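# Set every carton flat on the low platform

## Task

Move every carton onto the low platform so that each lies flat, none sits on another, none sticks out past a platform edge, and each keeps the face that was on top at the start facing up; a carton counts only if it stays there on its own once the robot lets go.

## Robot and tools

Robot: a single six-joint arm with a vacuum suction cup as its tool, no fingers. The point that all commands and reports refer to is the cup point, the center of the cup's rim while it touches nothing. The cup points along the cup point's own +z axis, so a cup aimed straight down has its +z pointing to -z of the scene. About 4 cm back from the rim the tool widens, with its body and a camera reaching roughly 9 cm sideways, so leave clearance around it.

Frame: all positions and orientations are given in the scene frame. Its origin lies on the table surface right under the arm's base; +z is up; looking along +x, +y is to the left. Positions are in metres, orientations are unit quaternions written w first (qw, qx, qy, qz). The base can be slightly tilted relative to the table, and the reported cup point position gets less accurate the farther the arm reaches.

The row: every motion command uses rows of 8 plain numbers: x, y, z, qw, qx, qy, qz, suction. The first seven form an absolute pose for the cup point (a place to go to, not an offset). The eighth sets the vacuum, range -1 to 1: above 0.01 switches suction on, 0.01 or lower switches it off, and it keeps its last value until changed. To hold an orientation, repeat the same quaternion in every row rather than copying the reported one, which may have drifted.

execute_actions(actions): actions is a list of actions; each action is a list of 0 to 15 rows; each row lasts one control step of 1/30 s. An action always runs 15 steps, and a short one repeats its final row. An empty list only returns the current state and images. An action is rejected if any target lies more than 0.6 m from where the cup point is when that action begins, measured along any of the cup point's current axes. If an action is malformed, or the first action fails that check against the last reported state, nothing in the call runs.

move(target, speed, blocking): target is one 8-number row as above, an absolute pose. The cup point follows a straight path there, turning the shorter way. speed is the path's top speed in m/s, from 0.002 to 0.5 (default 0.25); rotation is capped at twice that value in rad/s. A path lasts 0.5 to 10 s and stops at 10 s even if short of the target. The path ignores obstacles, the real cup point trails it and may overshoot speed, especially with the arm nearly straight. Faster contact and aiming farther beyond the contact surface mean harder impacts and pushes. With blocking=false the call returns after 0.5 s while the arm continues; then check with wait(0), and call wait or stop before sending more moves or execute_actions. The result adds a move: line saying how it ended (done = resting near target; otherwise e.g. off_target, moving, held, fault), the remaining distance, and limits: paced means the sent pose was clipped, held means a check blocked some steps (after which the arm may suddenly move fast).

wait(seconds): 0 to 10 s of the arm holding its last command; returns early if a running move finishes. stop(): brakes a running move; it needs stopping distance. zoom_image(camera, region): camera is one of cam_head_left, cam_head_right, cam_high, cam_low, cam_wrist; region is [x0, y0, x1, y1] in pixels of that camera's last image, origin top-left, no larger than 504 by 504. Images are 504x504 except cam_wrist at 616x616. finished_scene(scene): ends the current scene, given its number; it cannot be reversed and reports whether the goal was met.

Control behaviour: on each step the commanded pose is limited to 70 mm and 16 degrees away from the measured pose, then inverse kinematics drives the joints, favouring position over orientation. Distant targets may need several actions; after an action the arm goes at most to the last clipped pose, so send the rest next. The Hand target line shows the pose currently being driven to. Joint limits (rad): waist -6.283 to 6.283, shoulder -2.304 to 2.304, elbow -4.224 to 0.061, forearm roll -6.283 to 6.283, wrist pitch -2.164 to 2.164, wrist roll -6.283 to 6.283.

Reading results: the state line gives cup point position, quaternion, and linear/angular velocity. suction_measured near 0 means no seal; 0.83 or more means airtight; lower values mean leaks. part_present turns 1 at 0.50 and back to 0 below 0.45. A pose unreachable line means the clearance check (which includes the base's mount) altered or blocked the command. Step readings list positions at some steps; HELD marks steps partly blocked. Joint torques are raw, offset and noisy drive outputs, nonzero even in free air. MOTOR HOT appears from 65 °C; at 80 °C brakes engage until cooled (OVER-TEMPERATURE FAULT).

Picking and placing: switch suction on and press the 36 mm rim fully onto a flat, smooth part of a carton face, away from its edges, seams or holes. Under vacuum the cup shortens, so a held carton sits up to about 12 mm nearer the tool. To release, set the carton down on the platform first, then switch suction off, and lift at least 15 mm before the cup is surely clear. Do not let the cup seal on the table; if it does, turn suction off. Keep each carton's top face up.

Avoid: knocking or placing anything off the table (ends the scene), dropping, sliding or slamming cartons, fast contacts and deep presses. Contact torque at a joint's load limit (N m: waist 54.6, shoulder 54.6, elbow 45.5, forearm roll 24.5, wrist pitch 17.2, wrist roll 17.2) causes a fault: the arm backs off, pauses 10 s and drops the rest of the call. Loose objects may occasionally get nudged by outside pushes. While you compose replies the arm keeps its last command, and long holding of loads heats motors.

Each tool is called after "Request:" as name([rows], argument=value, ...), one row to a line, values as JSON.

## Session

Request:
execute_actions(actions=[])

Scene clock: 0.00 s.
end_effector_position=(+0.5988, +0.0051, +0.2544) suction_measured=0.01 part_present=0 end_effector_quat_wxyz=(+0.005, -0.004, +1.000, +0.006) end_effector_velocity=(-0.000, +0.000, -0.001) end_effector_angular_velocity=(+0.000, +0.003, -0.000)
Joint positions: [ 0.001 -0.529 -1.291  0.003 -0.758 -1.569]
Joint velocities: [ 0.001 -0.001 -0.     0.001 -0.002  0.   ]
Joint torques (N m, as the arm reports them, + toward a larger angle): no reading
Motor temperatures (°C, as the motors report them): [22 21 23 23 26 25]
Hand target: +0.599, +0.005, +0.254; +0.005, -0.004, +1.000, +0.006

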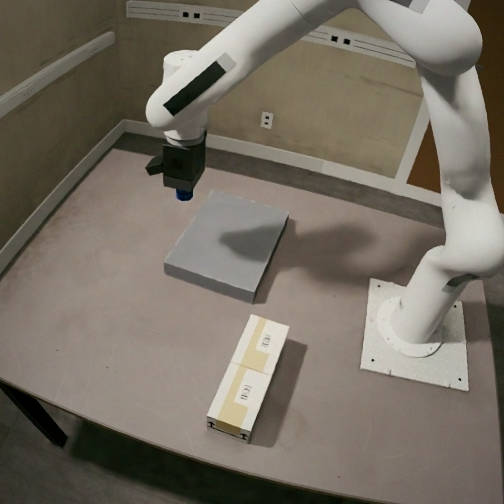

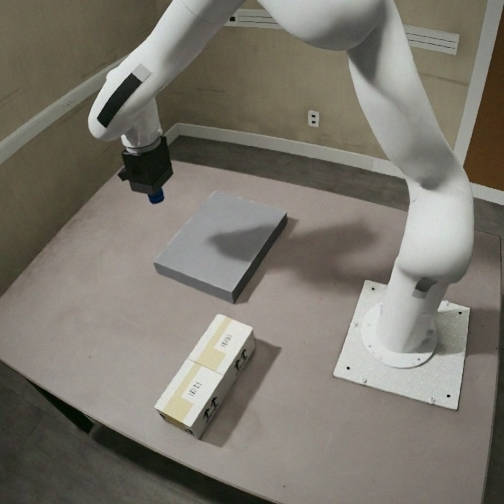

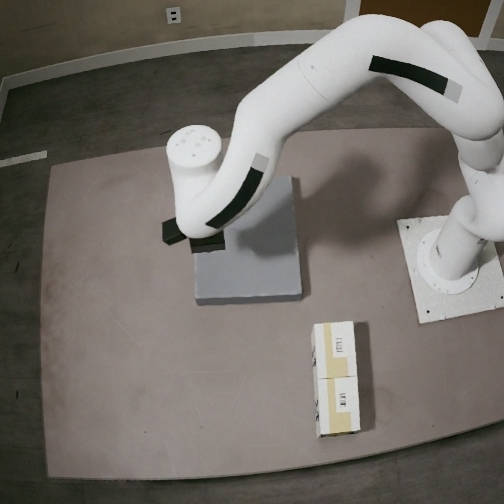

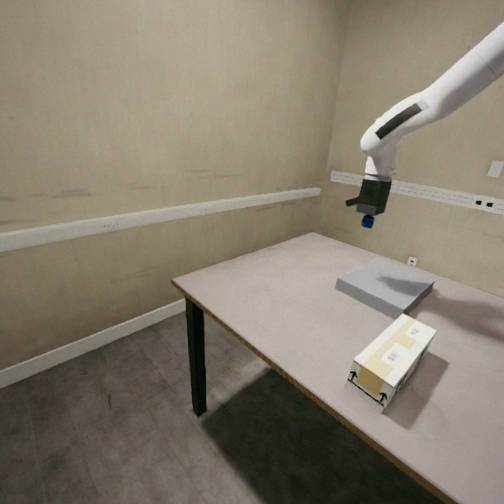

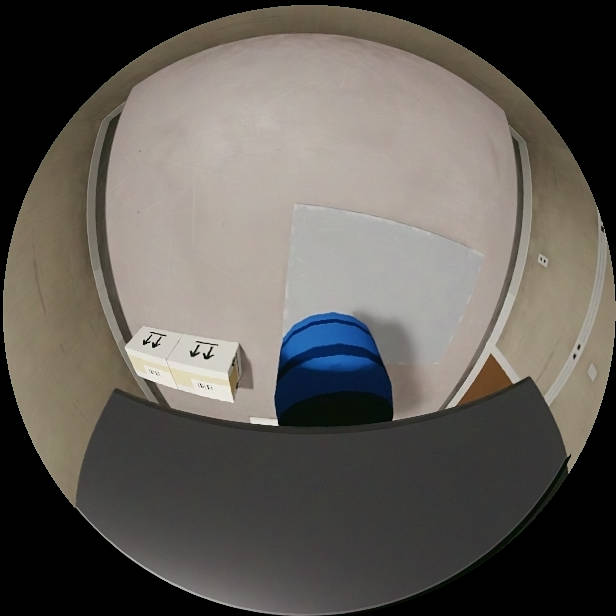

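Request:
move(target=[0.355,0.2,0.125,0,0,1,0,0], speed=0.4)

Request:
zoom_image(camera="cam_low", region=[320, 250, 480, 420])

Scene clock: 5.97 s.
end_effector_position=(+0.3551, +0.1995, +0.1247) suction_measured=0.01 part_present=0 end_effector_quat_wxyz=(-0.000, +0.001, +1.000, +0.000) end_effector_velocity=(-0.002, +0.001, -0.001) end_effector_angular_velocity=(-0.005, +0.000, +0.002)
Joint positions: [ 0.506 -0.37  -0.672 -0.015 -0.313 -1.039]
Joint velocities: [ 0.007 -0.001  0.002 -0.014  0.001  0.019]
Joint torques (N m, as the arm reports them, + toward a larger angle): [  0.91  13.34 -13.92  -1.38  -0.02  -0.41]
Motor temperatures (°C, as the motors report them): [22 21 23 23 26 25]
Hand target: +0.355, +0.200, +0.125; -0.000, +0.000, +1.000, +0.000
Off the commanded pose: 0.001 m, 0 deg.
move: done

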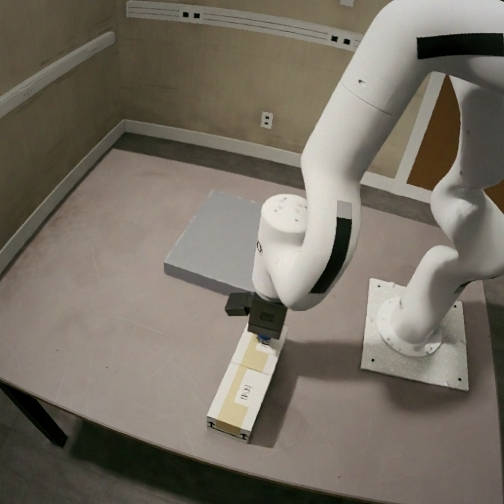

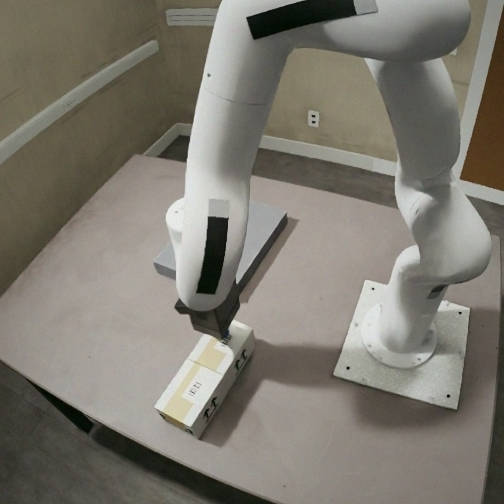

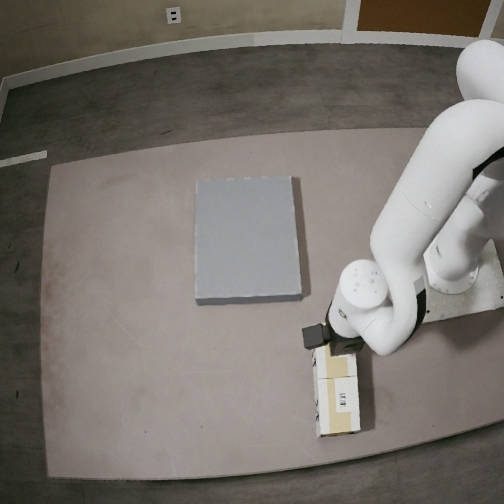

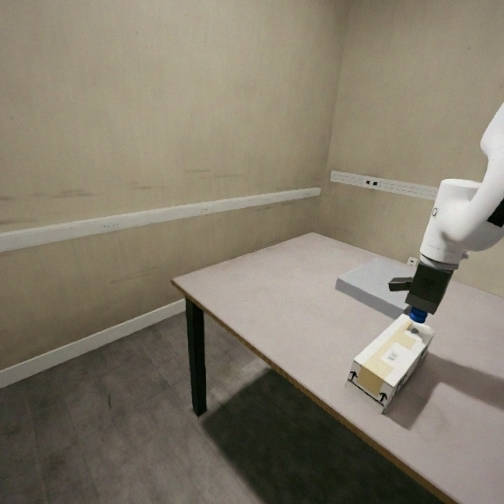

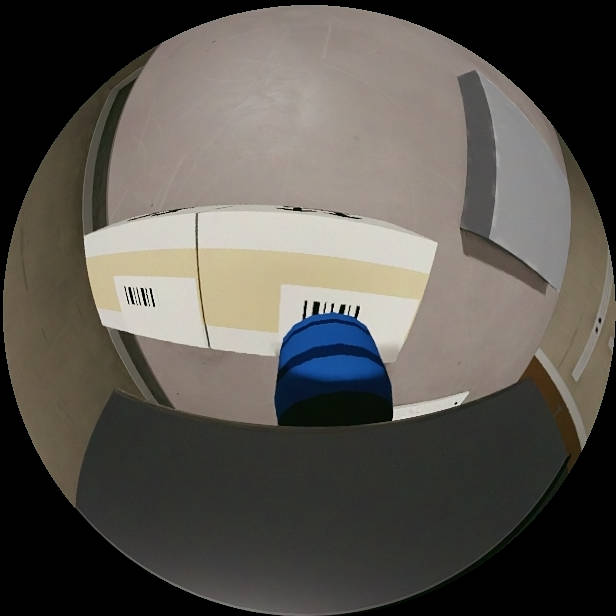

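Region (320, 250, 480, 420) of cam_low's 504x504 image, scaled by 2.965, with more detail than that image has; it fills the left 474 columns of this view, and the rest is white.

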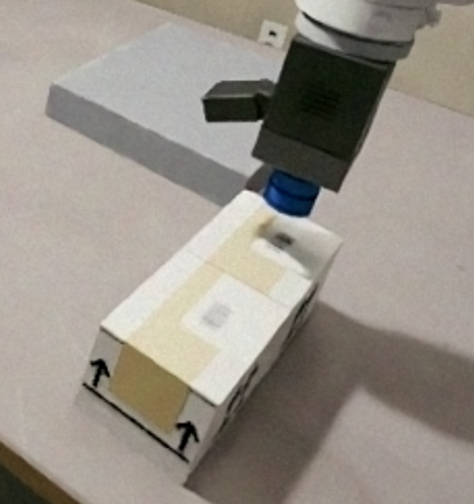

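Request:
move(target=[0.36,0.208,0.085,0,0,1,0,1], speed=0.05)

Scene clock: 12.13 s.
end_effector_position=(+0.3600, +0.2079, +0.0851) suction_measured=0.64 part_present=1 end_effector_quat_wxyz=(+0.000, +0.000, +1.000, -0.000) end_effector_velocity=(+0.004, +0.003, +0.000) end_effector_angular_velocity=(+0.007, -0.012, -0.000)
Joint positions: [ 0.518 -0.482 -0.699 -0.026 -0.227 -1.018]
Joint velocities: [ 0.    -0.002 -0.004 -0.001  0.012  0.001]
Joint torques (N m, as the arm reports them, + toward a larger angle): [  1.34  16.96 -13.44  -1.88  -0.49  -0.37]
Motor temperatures (°C, as the motors report them): [22 21 23 23 26 25]
Hand target: +0.360, +0.208, +0.085; +0.000, +0.000, +1.000, -0.000
Off the commanded pose: 0.000 m, 0 deg.
move: done

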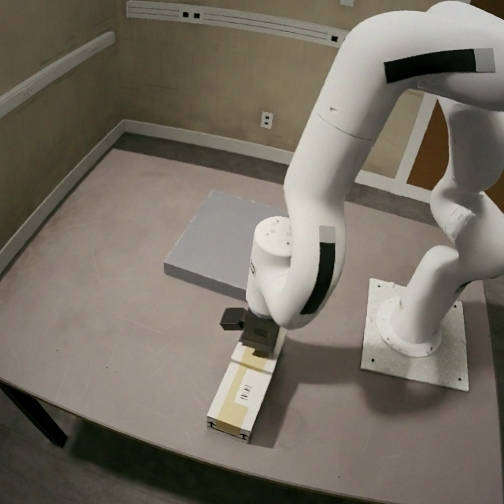

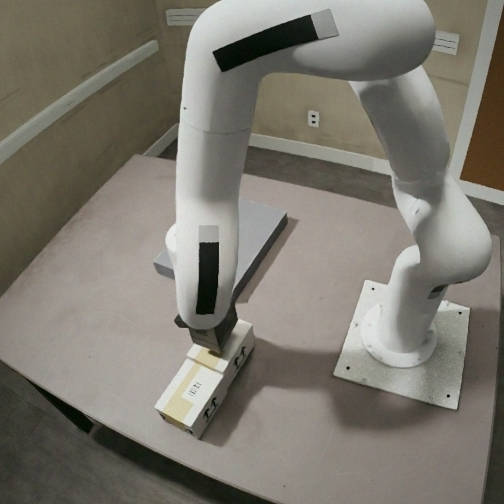

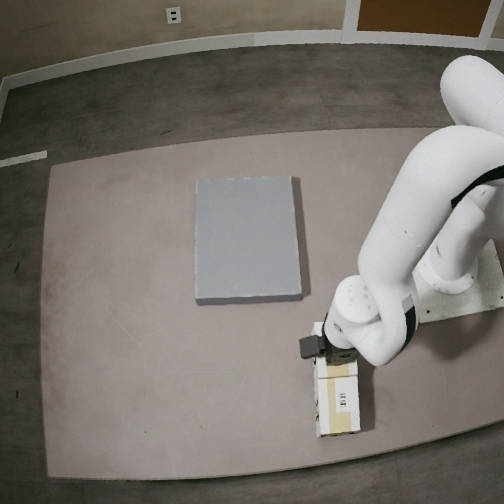

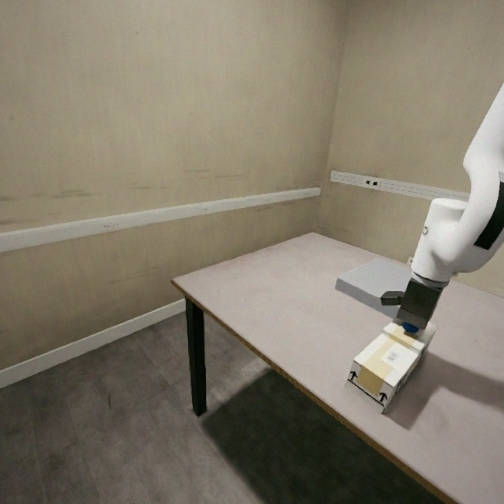

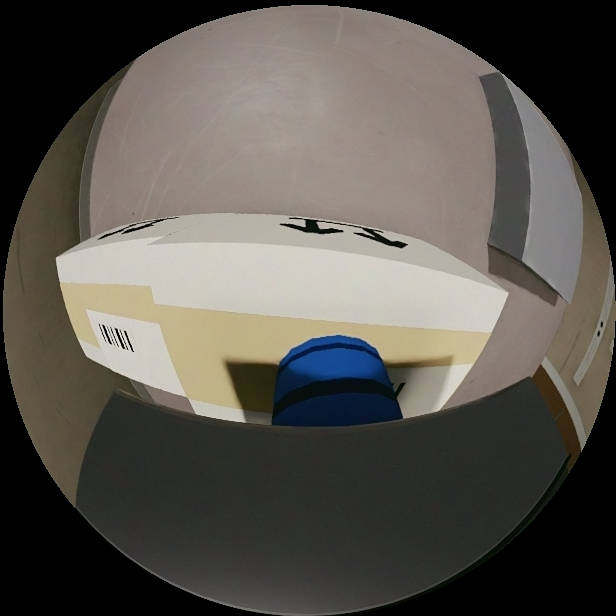

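Request:
move(target=[0.375,0.175,0.155,0,0,1,0,1], speed=0.2)

Scene clock: 15.80 s.
end_effector_position=(+0.3747, +0.1751, +0.1546) suction_measured=0.89 part_present=1 end_effector_quat_wxyz=(-0.000, -0.000, +1.000, -0.000) end_effector_velocity=(+0.001, -0.000, +0.002) end_effector_angular_velocity=(+0.000, -0.000, +0.002)
Joint positions: [ 0.433 -0.312 -0.693 -0.016 -0.392 -1.113]
Joint velocities: [-0.001  0.004 -0.001  0.001 -0.004 -0.004]
Joint torques (N m, as the arm reports them, + toward a larger angle): [  1.23  14.29 -16.07  -1.96  -0.04  -0.43]
Motor temperatures (°C, as the motors report them): [22 21 23 23 26 25]
Hand target: +0.375, +0.175, +0.155; -0.000, -0.000, +1.000, +0.000
Off the commanded pose: 0.001 m, 0 deg.
move: done

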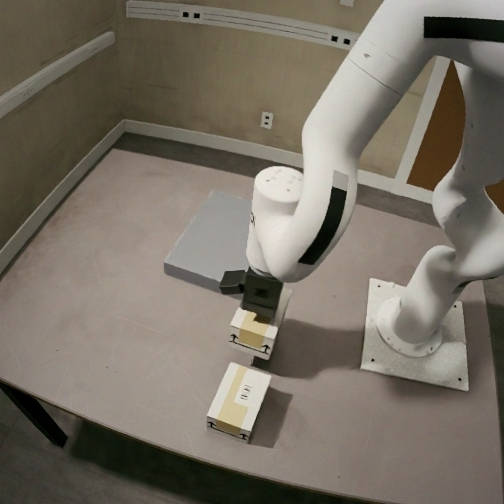

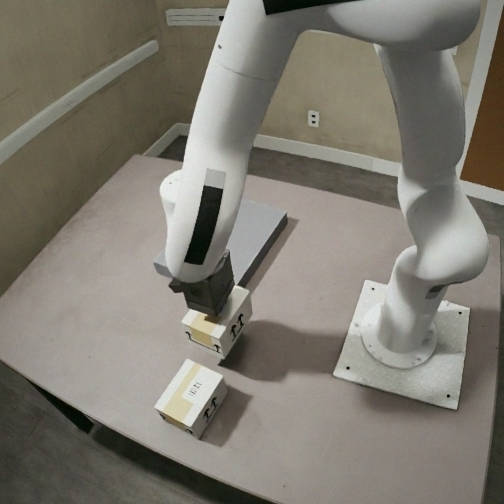

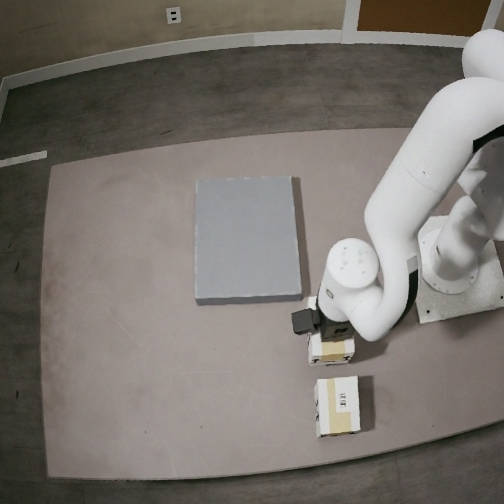

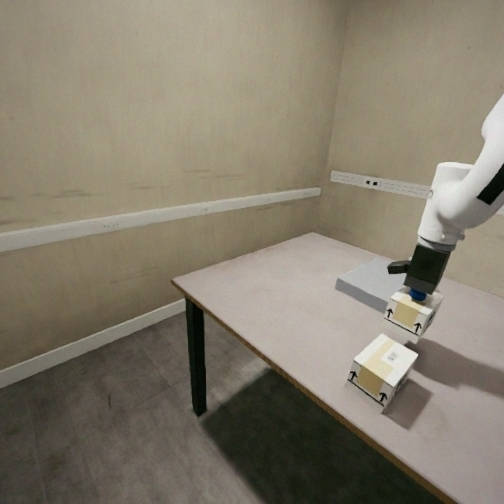

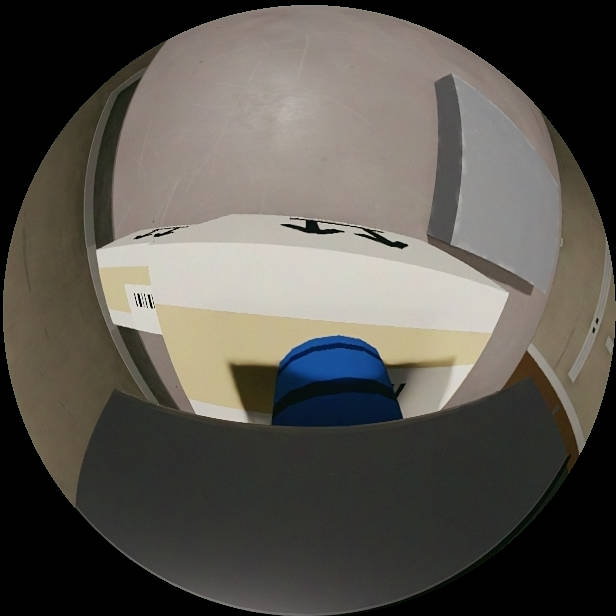

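Request:
move(target=[0.572,-0.09,0.14,0,0,1,0,1], speed=0.3)

Request:
zoom_image(camera="cam_low", region=[320, 220, 450, 330])

Request:
zoom_image(camera="cam_head_right", region=[140, 170, 300, 310])

Scene clock: 24.50 s.
end_effector_position=(+0.5724, -0.0896, +0.1405) suction_measured=0.89 part_present=1 end_effector_quat_wxyz=(+0.000, -0.000, +1.000, -0.001) end_effector_velocity=(+0.001, -0.002, +0.000) end_effector_angular_velocity=(+0.000, +0.000, +0.000)
Joint positions: [-0.158 -0.65  -1.18  -0.023 -0.534 -1.699]
Joint velocities: [-0.003 -0.003 -0.005  0.    -0.003 -0.003]
Joint torques (N m, as the arm reports them, + toward a larger angle): [  1.62  23.97 -17.7   -1.83  -0.08  -0.5 ]
Motor temperatures (°C, as the motors report them): [22 21 23 23 26 25]
Hand target: +0.573, -0.090, +0.140; +0.001, -0.000, +1.000, -0.001
Off the commanded pose: 0.001 m, 0 deg.
move: done

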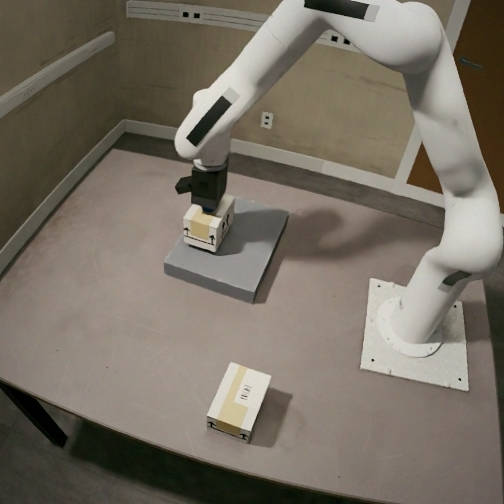

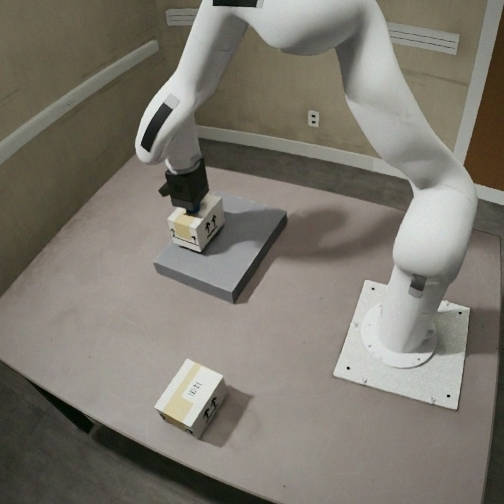

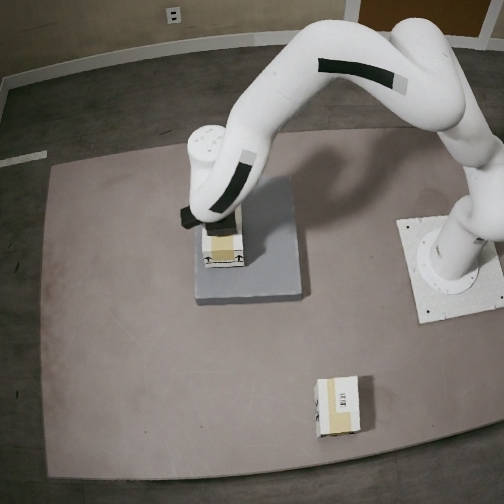

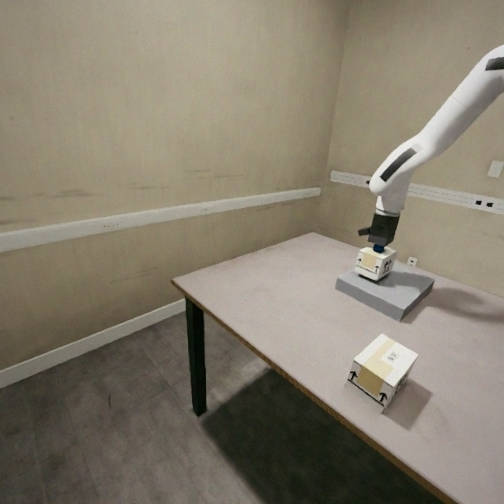

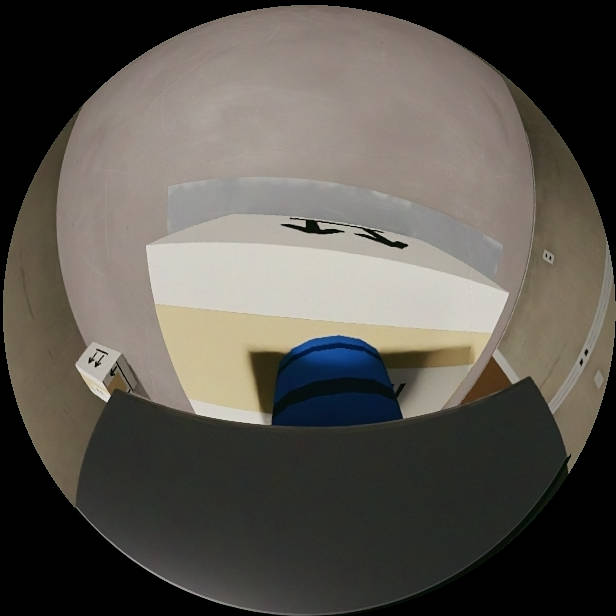

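Region (320, 220, 450, 330) of cam_low's 504x504 image, scaled by 3.877, with more detail than that image has; it fills the top 426 rows of this view, and the rest is white.

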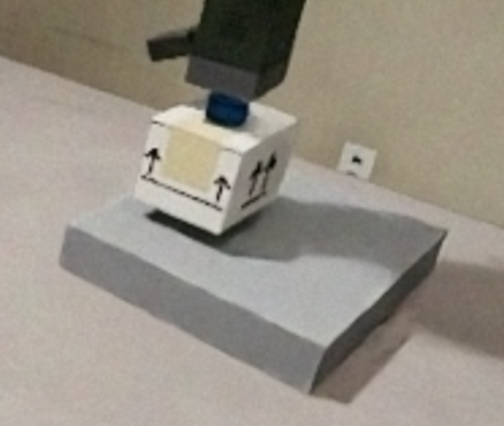

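Region (140, 170, 300, 310) of cam_head_right's 504x504 image, scaled by 3.150, with more detail than that image has; it fills the top 441 rows of this view, and the rest is white.

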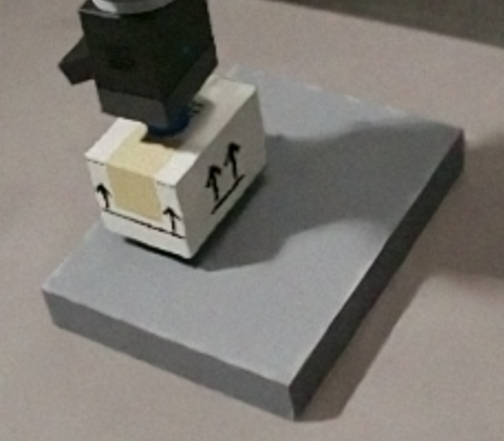

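Request:
move(target=[0.572,-0.09,0.126,0,0,1,0,1], speed=0.03)

Request:
zoom_image(camera="cam_low", region=[340, 235, 410, 300])

Scene clock: 27.80 s.
end_effector_position=(+0.5721, -0.0900, +0.1261) suction_measured=0.89 part_present=1 end_effector_quat_wxyz=(+0.000, +0.000, +1.000, -0.000) end_effector_velocity=(+0.000, +0.000, -0.000) end_effector_angular_velocity=(+0.000, -0.001, -0.000)
Joint positions: [-0.16  -0.674 -1.179 -0.022 -0.51  -1.701]
Joint velocities: [ 0.    -0.001 -0.     0.001  0.001  0.   ]
Joint torques (N m, as the arm reports them, + toward a larger angle): [  1.88  24.53 -18.1   -1.68  -0.03  -0.33]
Motor temperatures (°C, as the motors report them): [22 21 24 23 26 25]
Hand target: +0.572, -0.090, +0.126; -0.000, +0.000, +1.000, -0.000
Off the commanded pose: 0.000 m, 0 deg.
move: done

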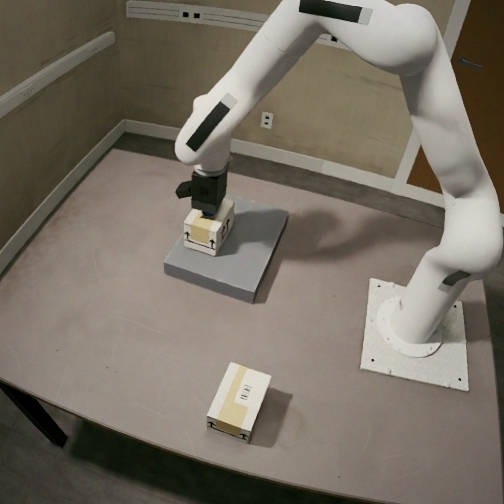

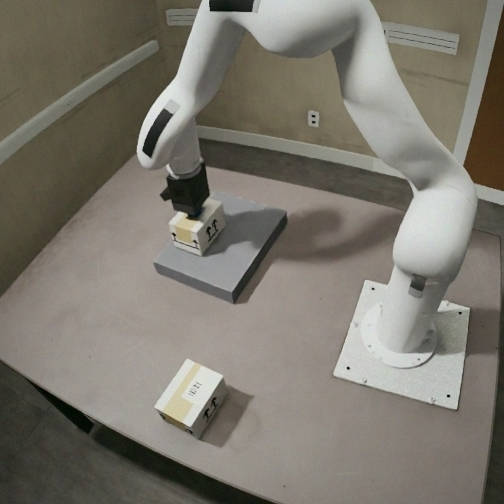

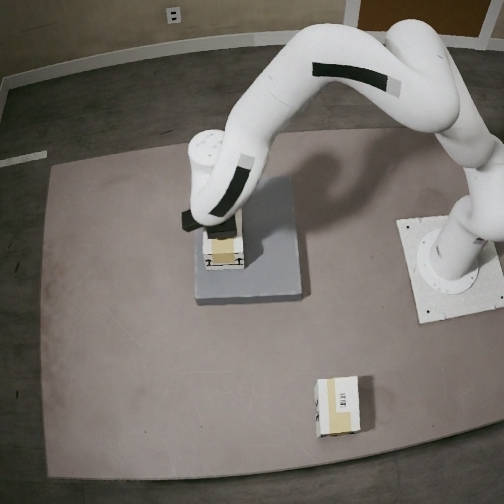

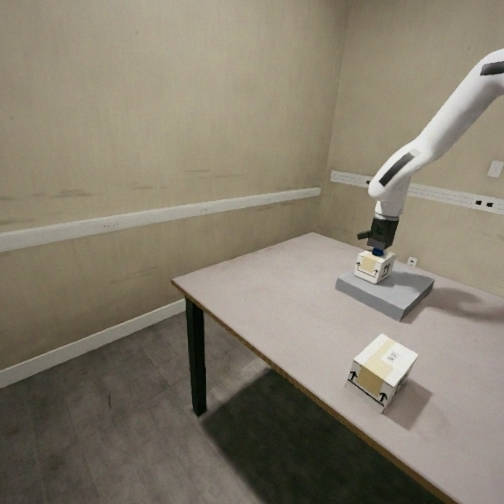

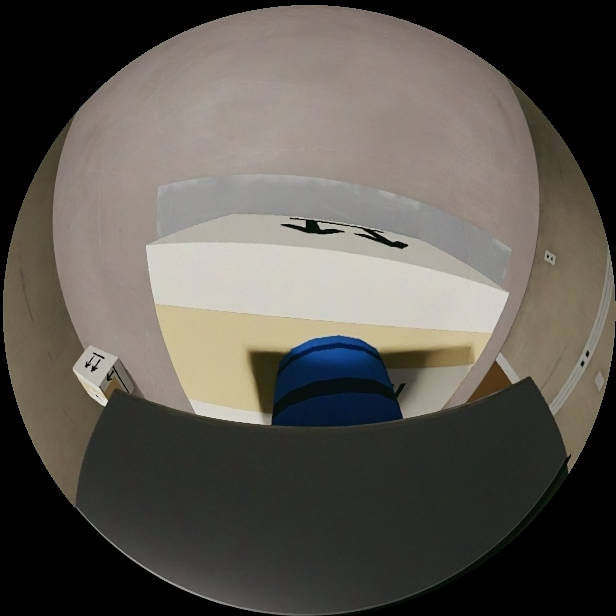

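Region (340, 235, 410, 300) of cam_low's 504x504 image, scaled by 7.200, with more detail than that image has; it fills the top 468 rows of this view, and the rest is white.

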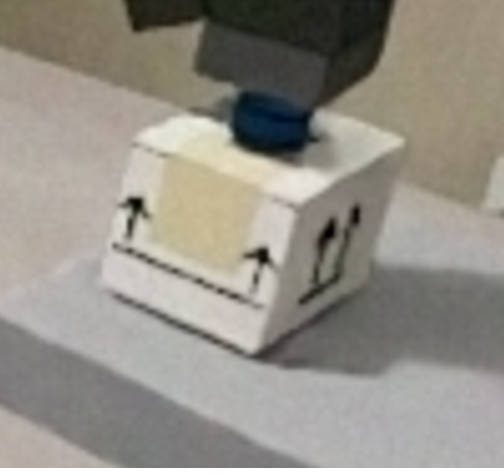

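A couple mm remain.

Request:
execute_actions([
  [[0.572,-0.09,0.125,0,0,1,0,1],[0.572,-0.09,0.1245,0,0,1,0,1],[0.572,-0.09,0.124,0,0,1,0,1],[0.572,-0.09,0.1235,0,0,1,0,1],[0.572,-0.09,0.123,0,0,1,0,1]],
])

Scene clock: 31.30 s.
end_effector_position=(+0.5720, -0.0900, +0.1230) suction_measured=0.89 part_present=1 end_effector_quat_wxyz=(+0.000, +0.000, +1.000, -0.000) end_effector_velocity=(-0.000, -0.001, -0.001) end_effector_angular_velocity=(+0.000, +0.001, +0.000)
Joint positions: [-0.16  -0.679 -1.179 -0.022 -0.504 -1.701]
Joint velocities: [-0.001 -0.001  0.    -0.     0.001 -0.001]
Joint torques (N m, as the arm reports them, + toward a larger angle): [  1.66  24.17 -17.53  -1.48  -0.07  -0.32]
Motor temperatures (°C, as the motors report them): [22 22 24 23 26 25]
Hand target: +0.572, -0.090, +0.123; -0.000, +0.000, +1.000, -0.000
Off the commanded pose: 0.000 m, 0 deg.
Step readings (end_effector_position):
0: (+0.5720, -0.0900, +0.1260)
1: (+0.5720, -0.0900, +0.1260)
2: (+0.5721, -0.0900, +0.1258)
4: (+0.5721, -0.0900, +0.1251)
8: (+0.5719, -0.0900, +0.1233)
15: end_effector_position above

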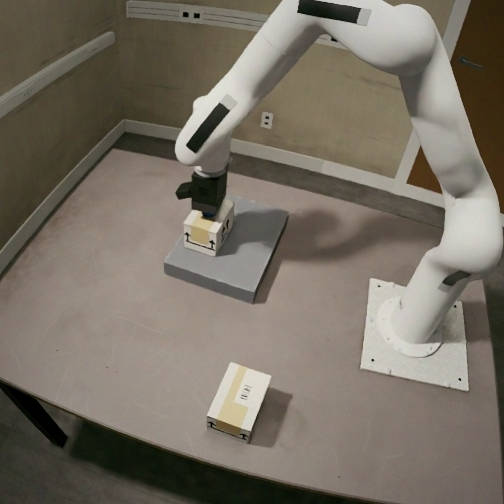

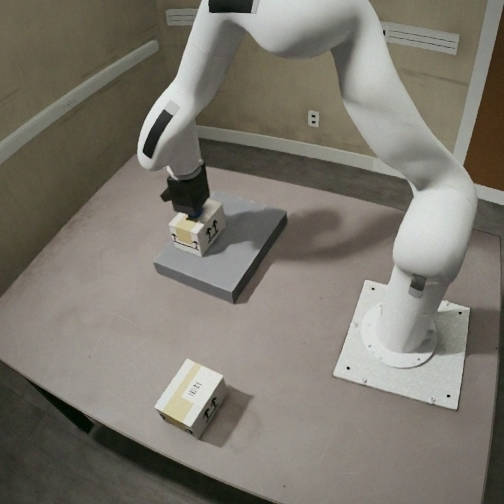

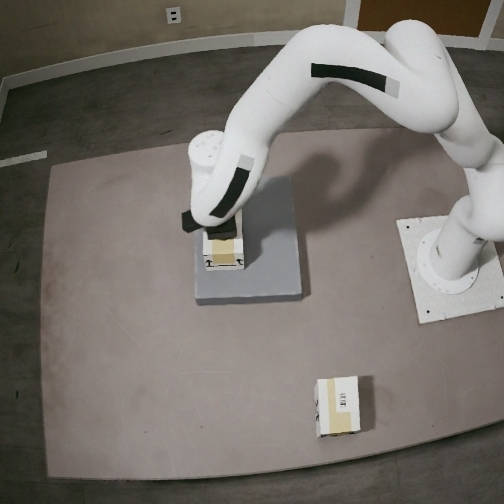

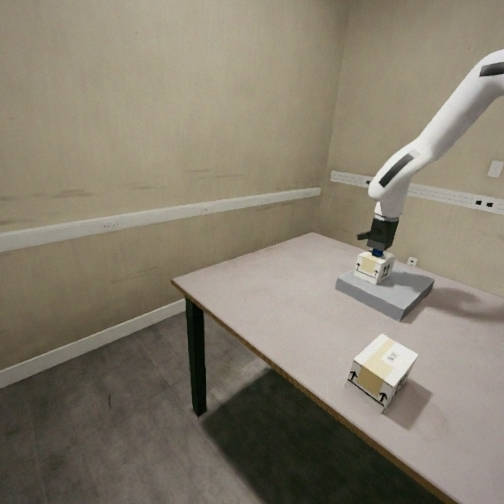

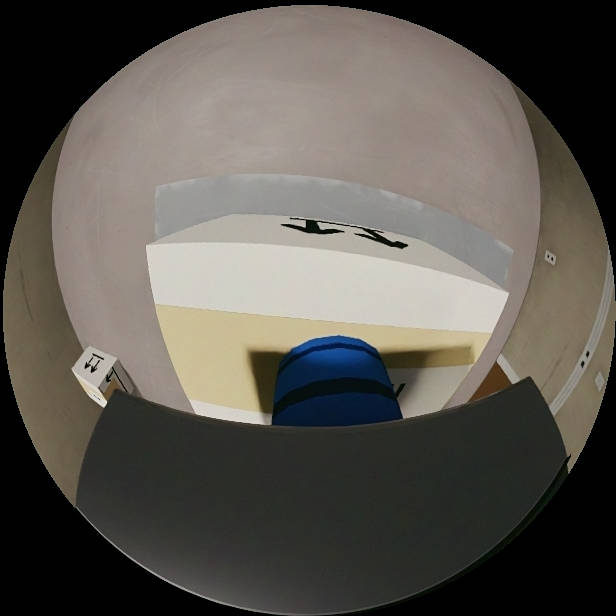

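Request:
execute_actions([
  [[0.572,-0.09,0.122,0,0,1,0,1],[0.572,-0.09,0.1215,0,0,1,0,1],[0.572,-0.09,0.121,0,0,1,0,1],[0.572,-0.09,0.121,0,0,1,0,1],[0.572,-0.09,0.121,0,0,1,0,1],[0.572,-0.09,0.121,0,0,1,0,1],[0.572,-0.09,0.121,0,0,1,0,1],[0.572,-0.09,0.121,0,0,1,0,1],[0.572,-0.09,0.121,0,0,1,0,0]],
])

Request:
move(target=[0.572,-0.09,0.165,0,0,1,0,0], speed=0.15)

Request:
move(target=[0.374,0.335,0.112,0,0,1,0,0], speed=0.45)

Scene clock: 40.03 s.
end_effector_position=(+0.5727, -0.0901, +0.1219) suction_measured=0.01 part_present=0 end_effector_quat_wxyz=(+0.001, +0.000, +1.000, -0.000) end_effector_velocity=(-0.003, -0.000, -0.005) end_effector_angular_velocity=(-0.000, +0.005, +0.001)
Joint positions: [-0.16  -0.681 -1.179 -0.022 -0.501 -1.701]
Joint velocities: [-0.001 -0.006  0.004 -0.002  0.005  0.   ]
Joint torques (N m, as the arm reports them, + toward a larger angle): [  1.54  18.06 -13.63  -1.69   0.55  -0.45]
Motor temperatures (°C, as the motors report them): [22 22 24 23 26 25]
Hand target: +0.572, -0.090, +0.121; -0.000, +0.000, +1.000, -0.000
Off the commanded pose: 0.001 m, 0 deg.
Step readings (end_effector_position):
0: (+0.5720, -0.0900, +0.1230)
1: (+0.5720, -0.0900, +0.1230)
2: (+0.5721, -0.0900, +0.1228)
4: (+0.5721, -0.0900, +0.1221)
8: (+0.5720, -0.0900, +0.1213)
15: end_effector_position above

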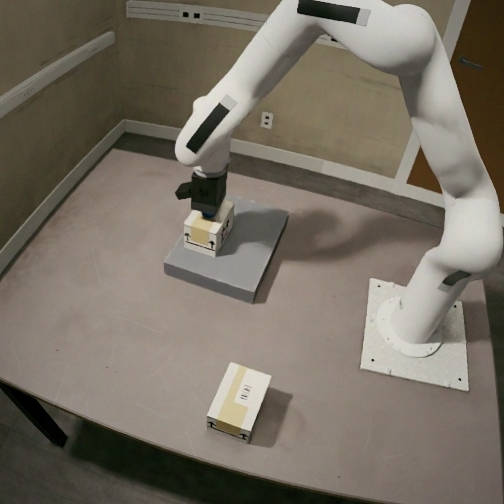

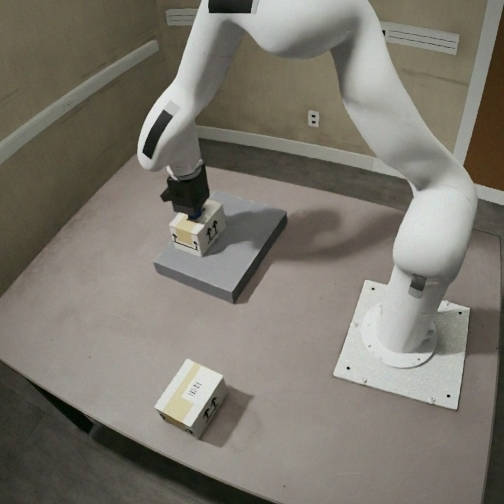

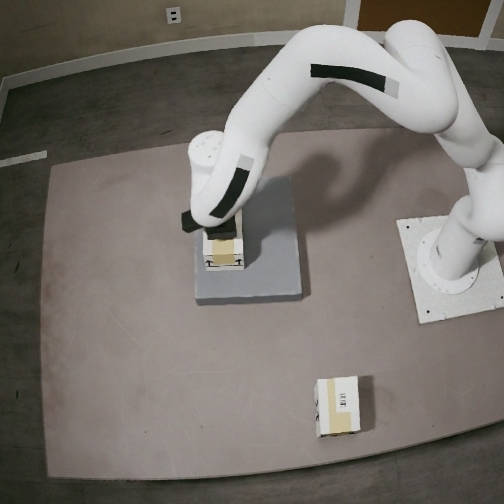

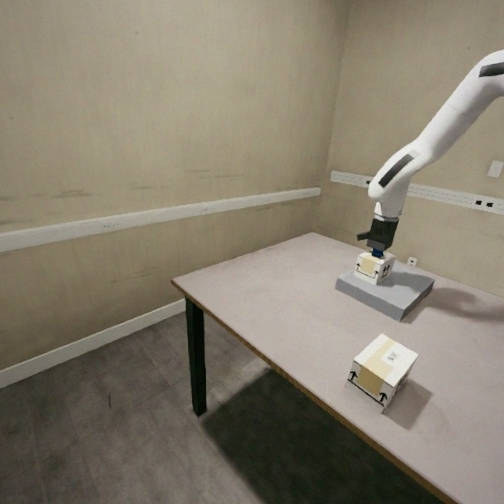

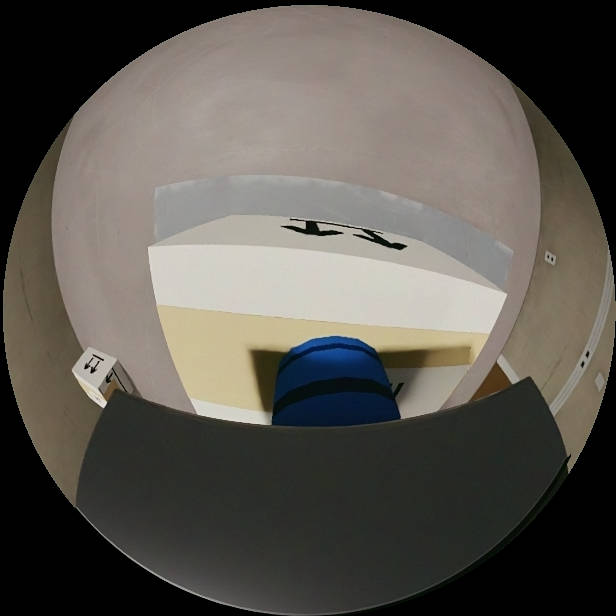

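Scene clock: 40.83 s.
end_effector_position=(+0.5718, -0.0899, +0.1646) suction_measured=0.01 part_present=0 end_effector_quat_wxyz=(-0.000, -0.000, +1.000, +0.000) end_effector_velocity=(+0.000, -0.000, +0.002) end_effector_angular_velocity=(+0.000, -0.001, -0.001)
Joint positions: [-0.159 -0.61  -1.184 -0.019 -0.579 -1.703]
Joint velocities: [-0.     0.004 -0.001  0.001 -0.004 -0.   ]
Joint torques (N m, as the arm reports them, + toward a larger angle): [  1.14  21.53 -17.05  -1.73  -0.02  -0.37]
Motor temperatures (°C, as the motors report them): [22 22 24 23 26 25]
Hand target: +0.572, -0.090, +0.165; +0.000, -0.000, +1.000, +0.000
Off the commanded pose: 0.000 m, 0 deg.
move: done

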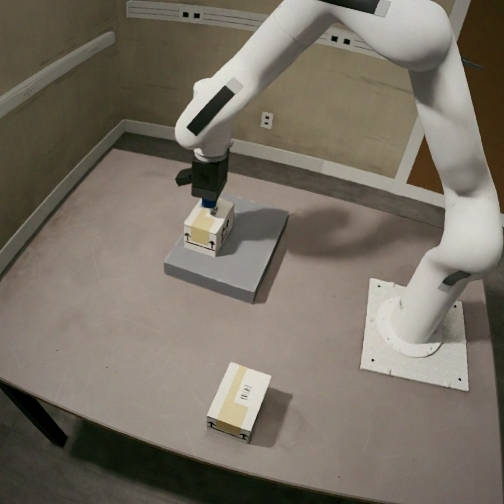

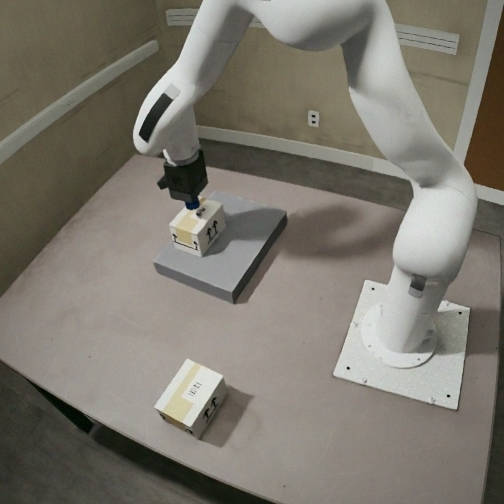

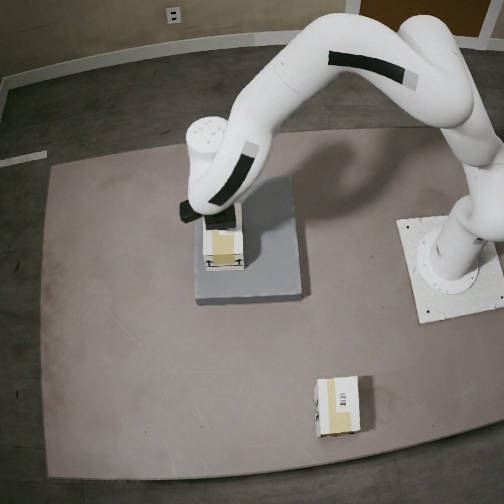

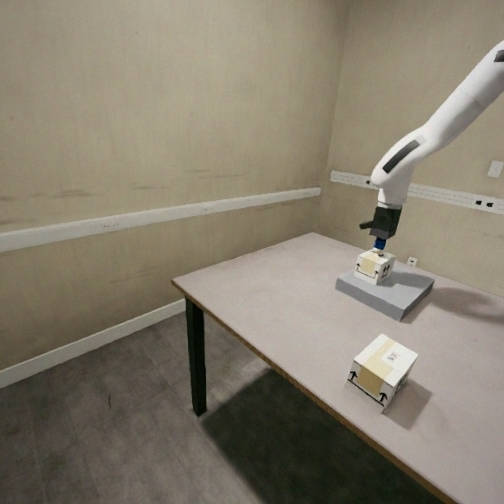

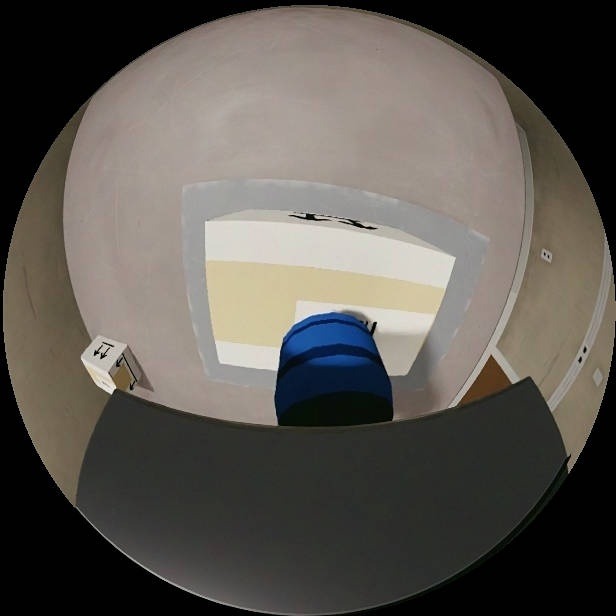

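Scene clock: 42.53 s.
end_effector_position=(+0.3734, +0.3347, +0.1119) suction_measured=0.01 part_present=0 end_effector_quat_wxyz=(-0.001, +0.000, +1.000, +0.001) end_effector_velocity=(-0.001, +0.002, +0.000) end_effector_angular_velocity=(-0.003, -0.002, +0.000)
Joint positions: [ 0.721 -0.568 -0.943 -0.001 -0.386 -0.837]
Joint velocities: [ 0.007 -0.001 -0.003 -0.009 -0.002  0.015]
Joint torques (N m, as the arm reports them, + toward a larger angle): [  1.21  18.92 -15.16  -1.34   0.    -0.37]
Motor temperatures (°C, as the motors report them): [22 22 24 23 26 25]
Hand target: +0.373, +0.335, +0.112; -0.001, +0.000, +1.000, +0.001
Off the commanded pose: 0.001 m, 0 deg.
move: done; limits=paced

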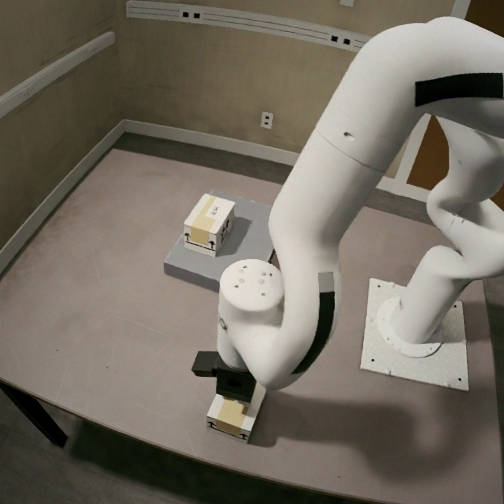

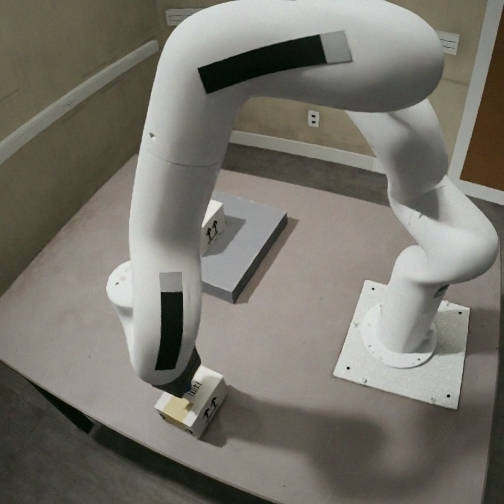

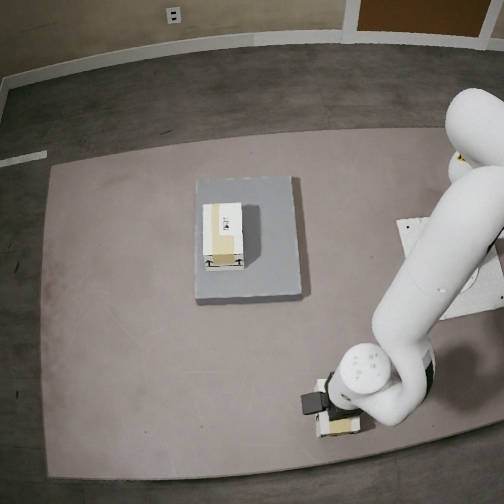

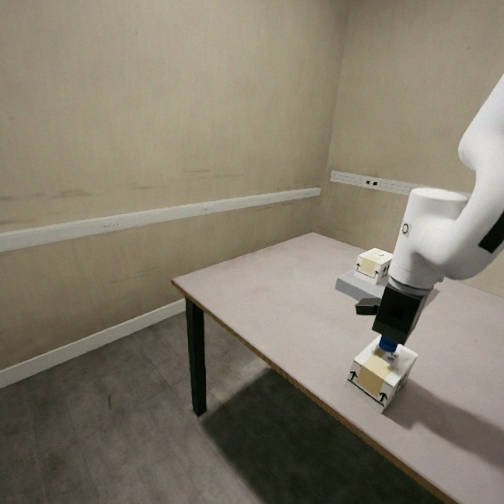

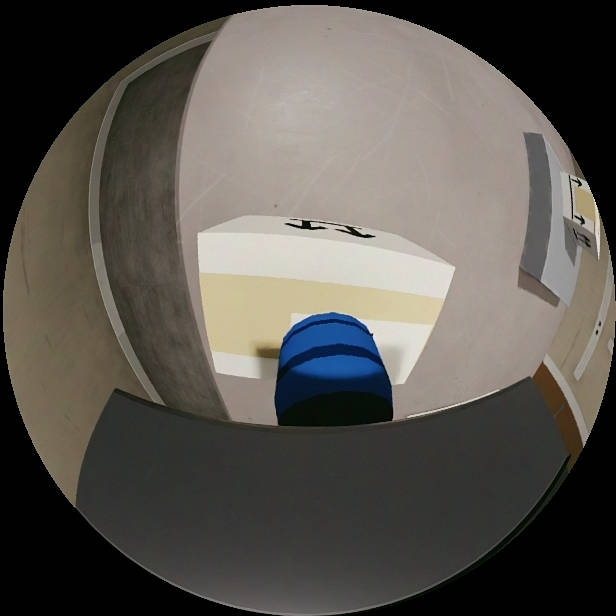

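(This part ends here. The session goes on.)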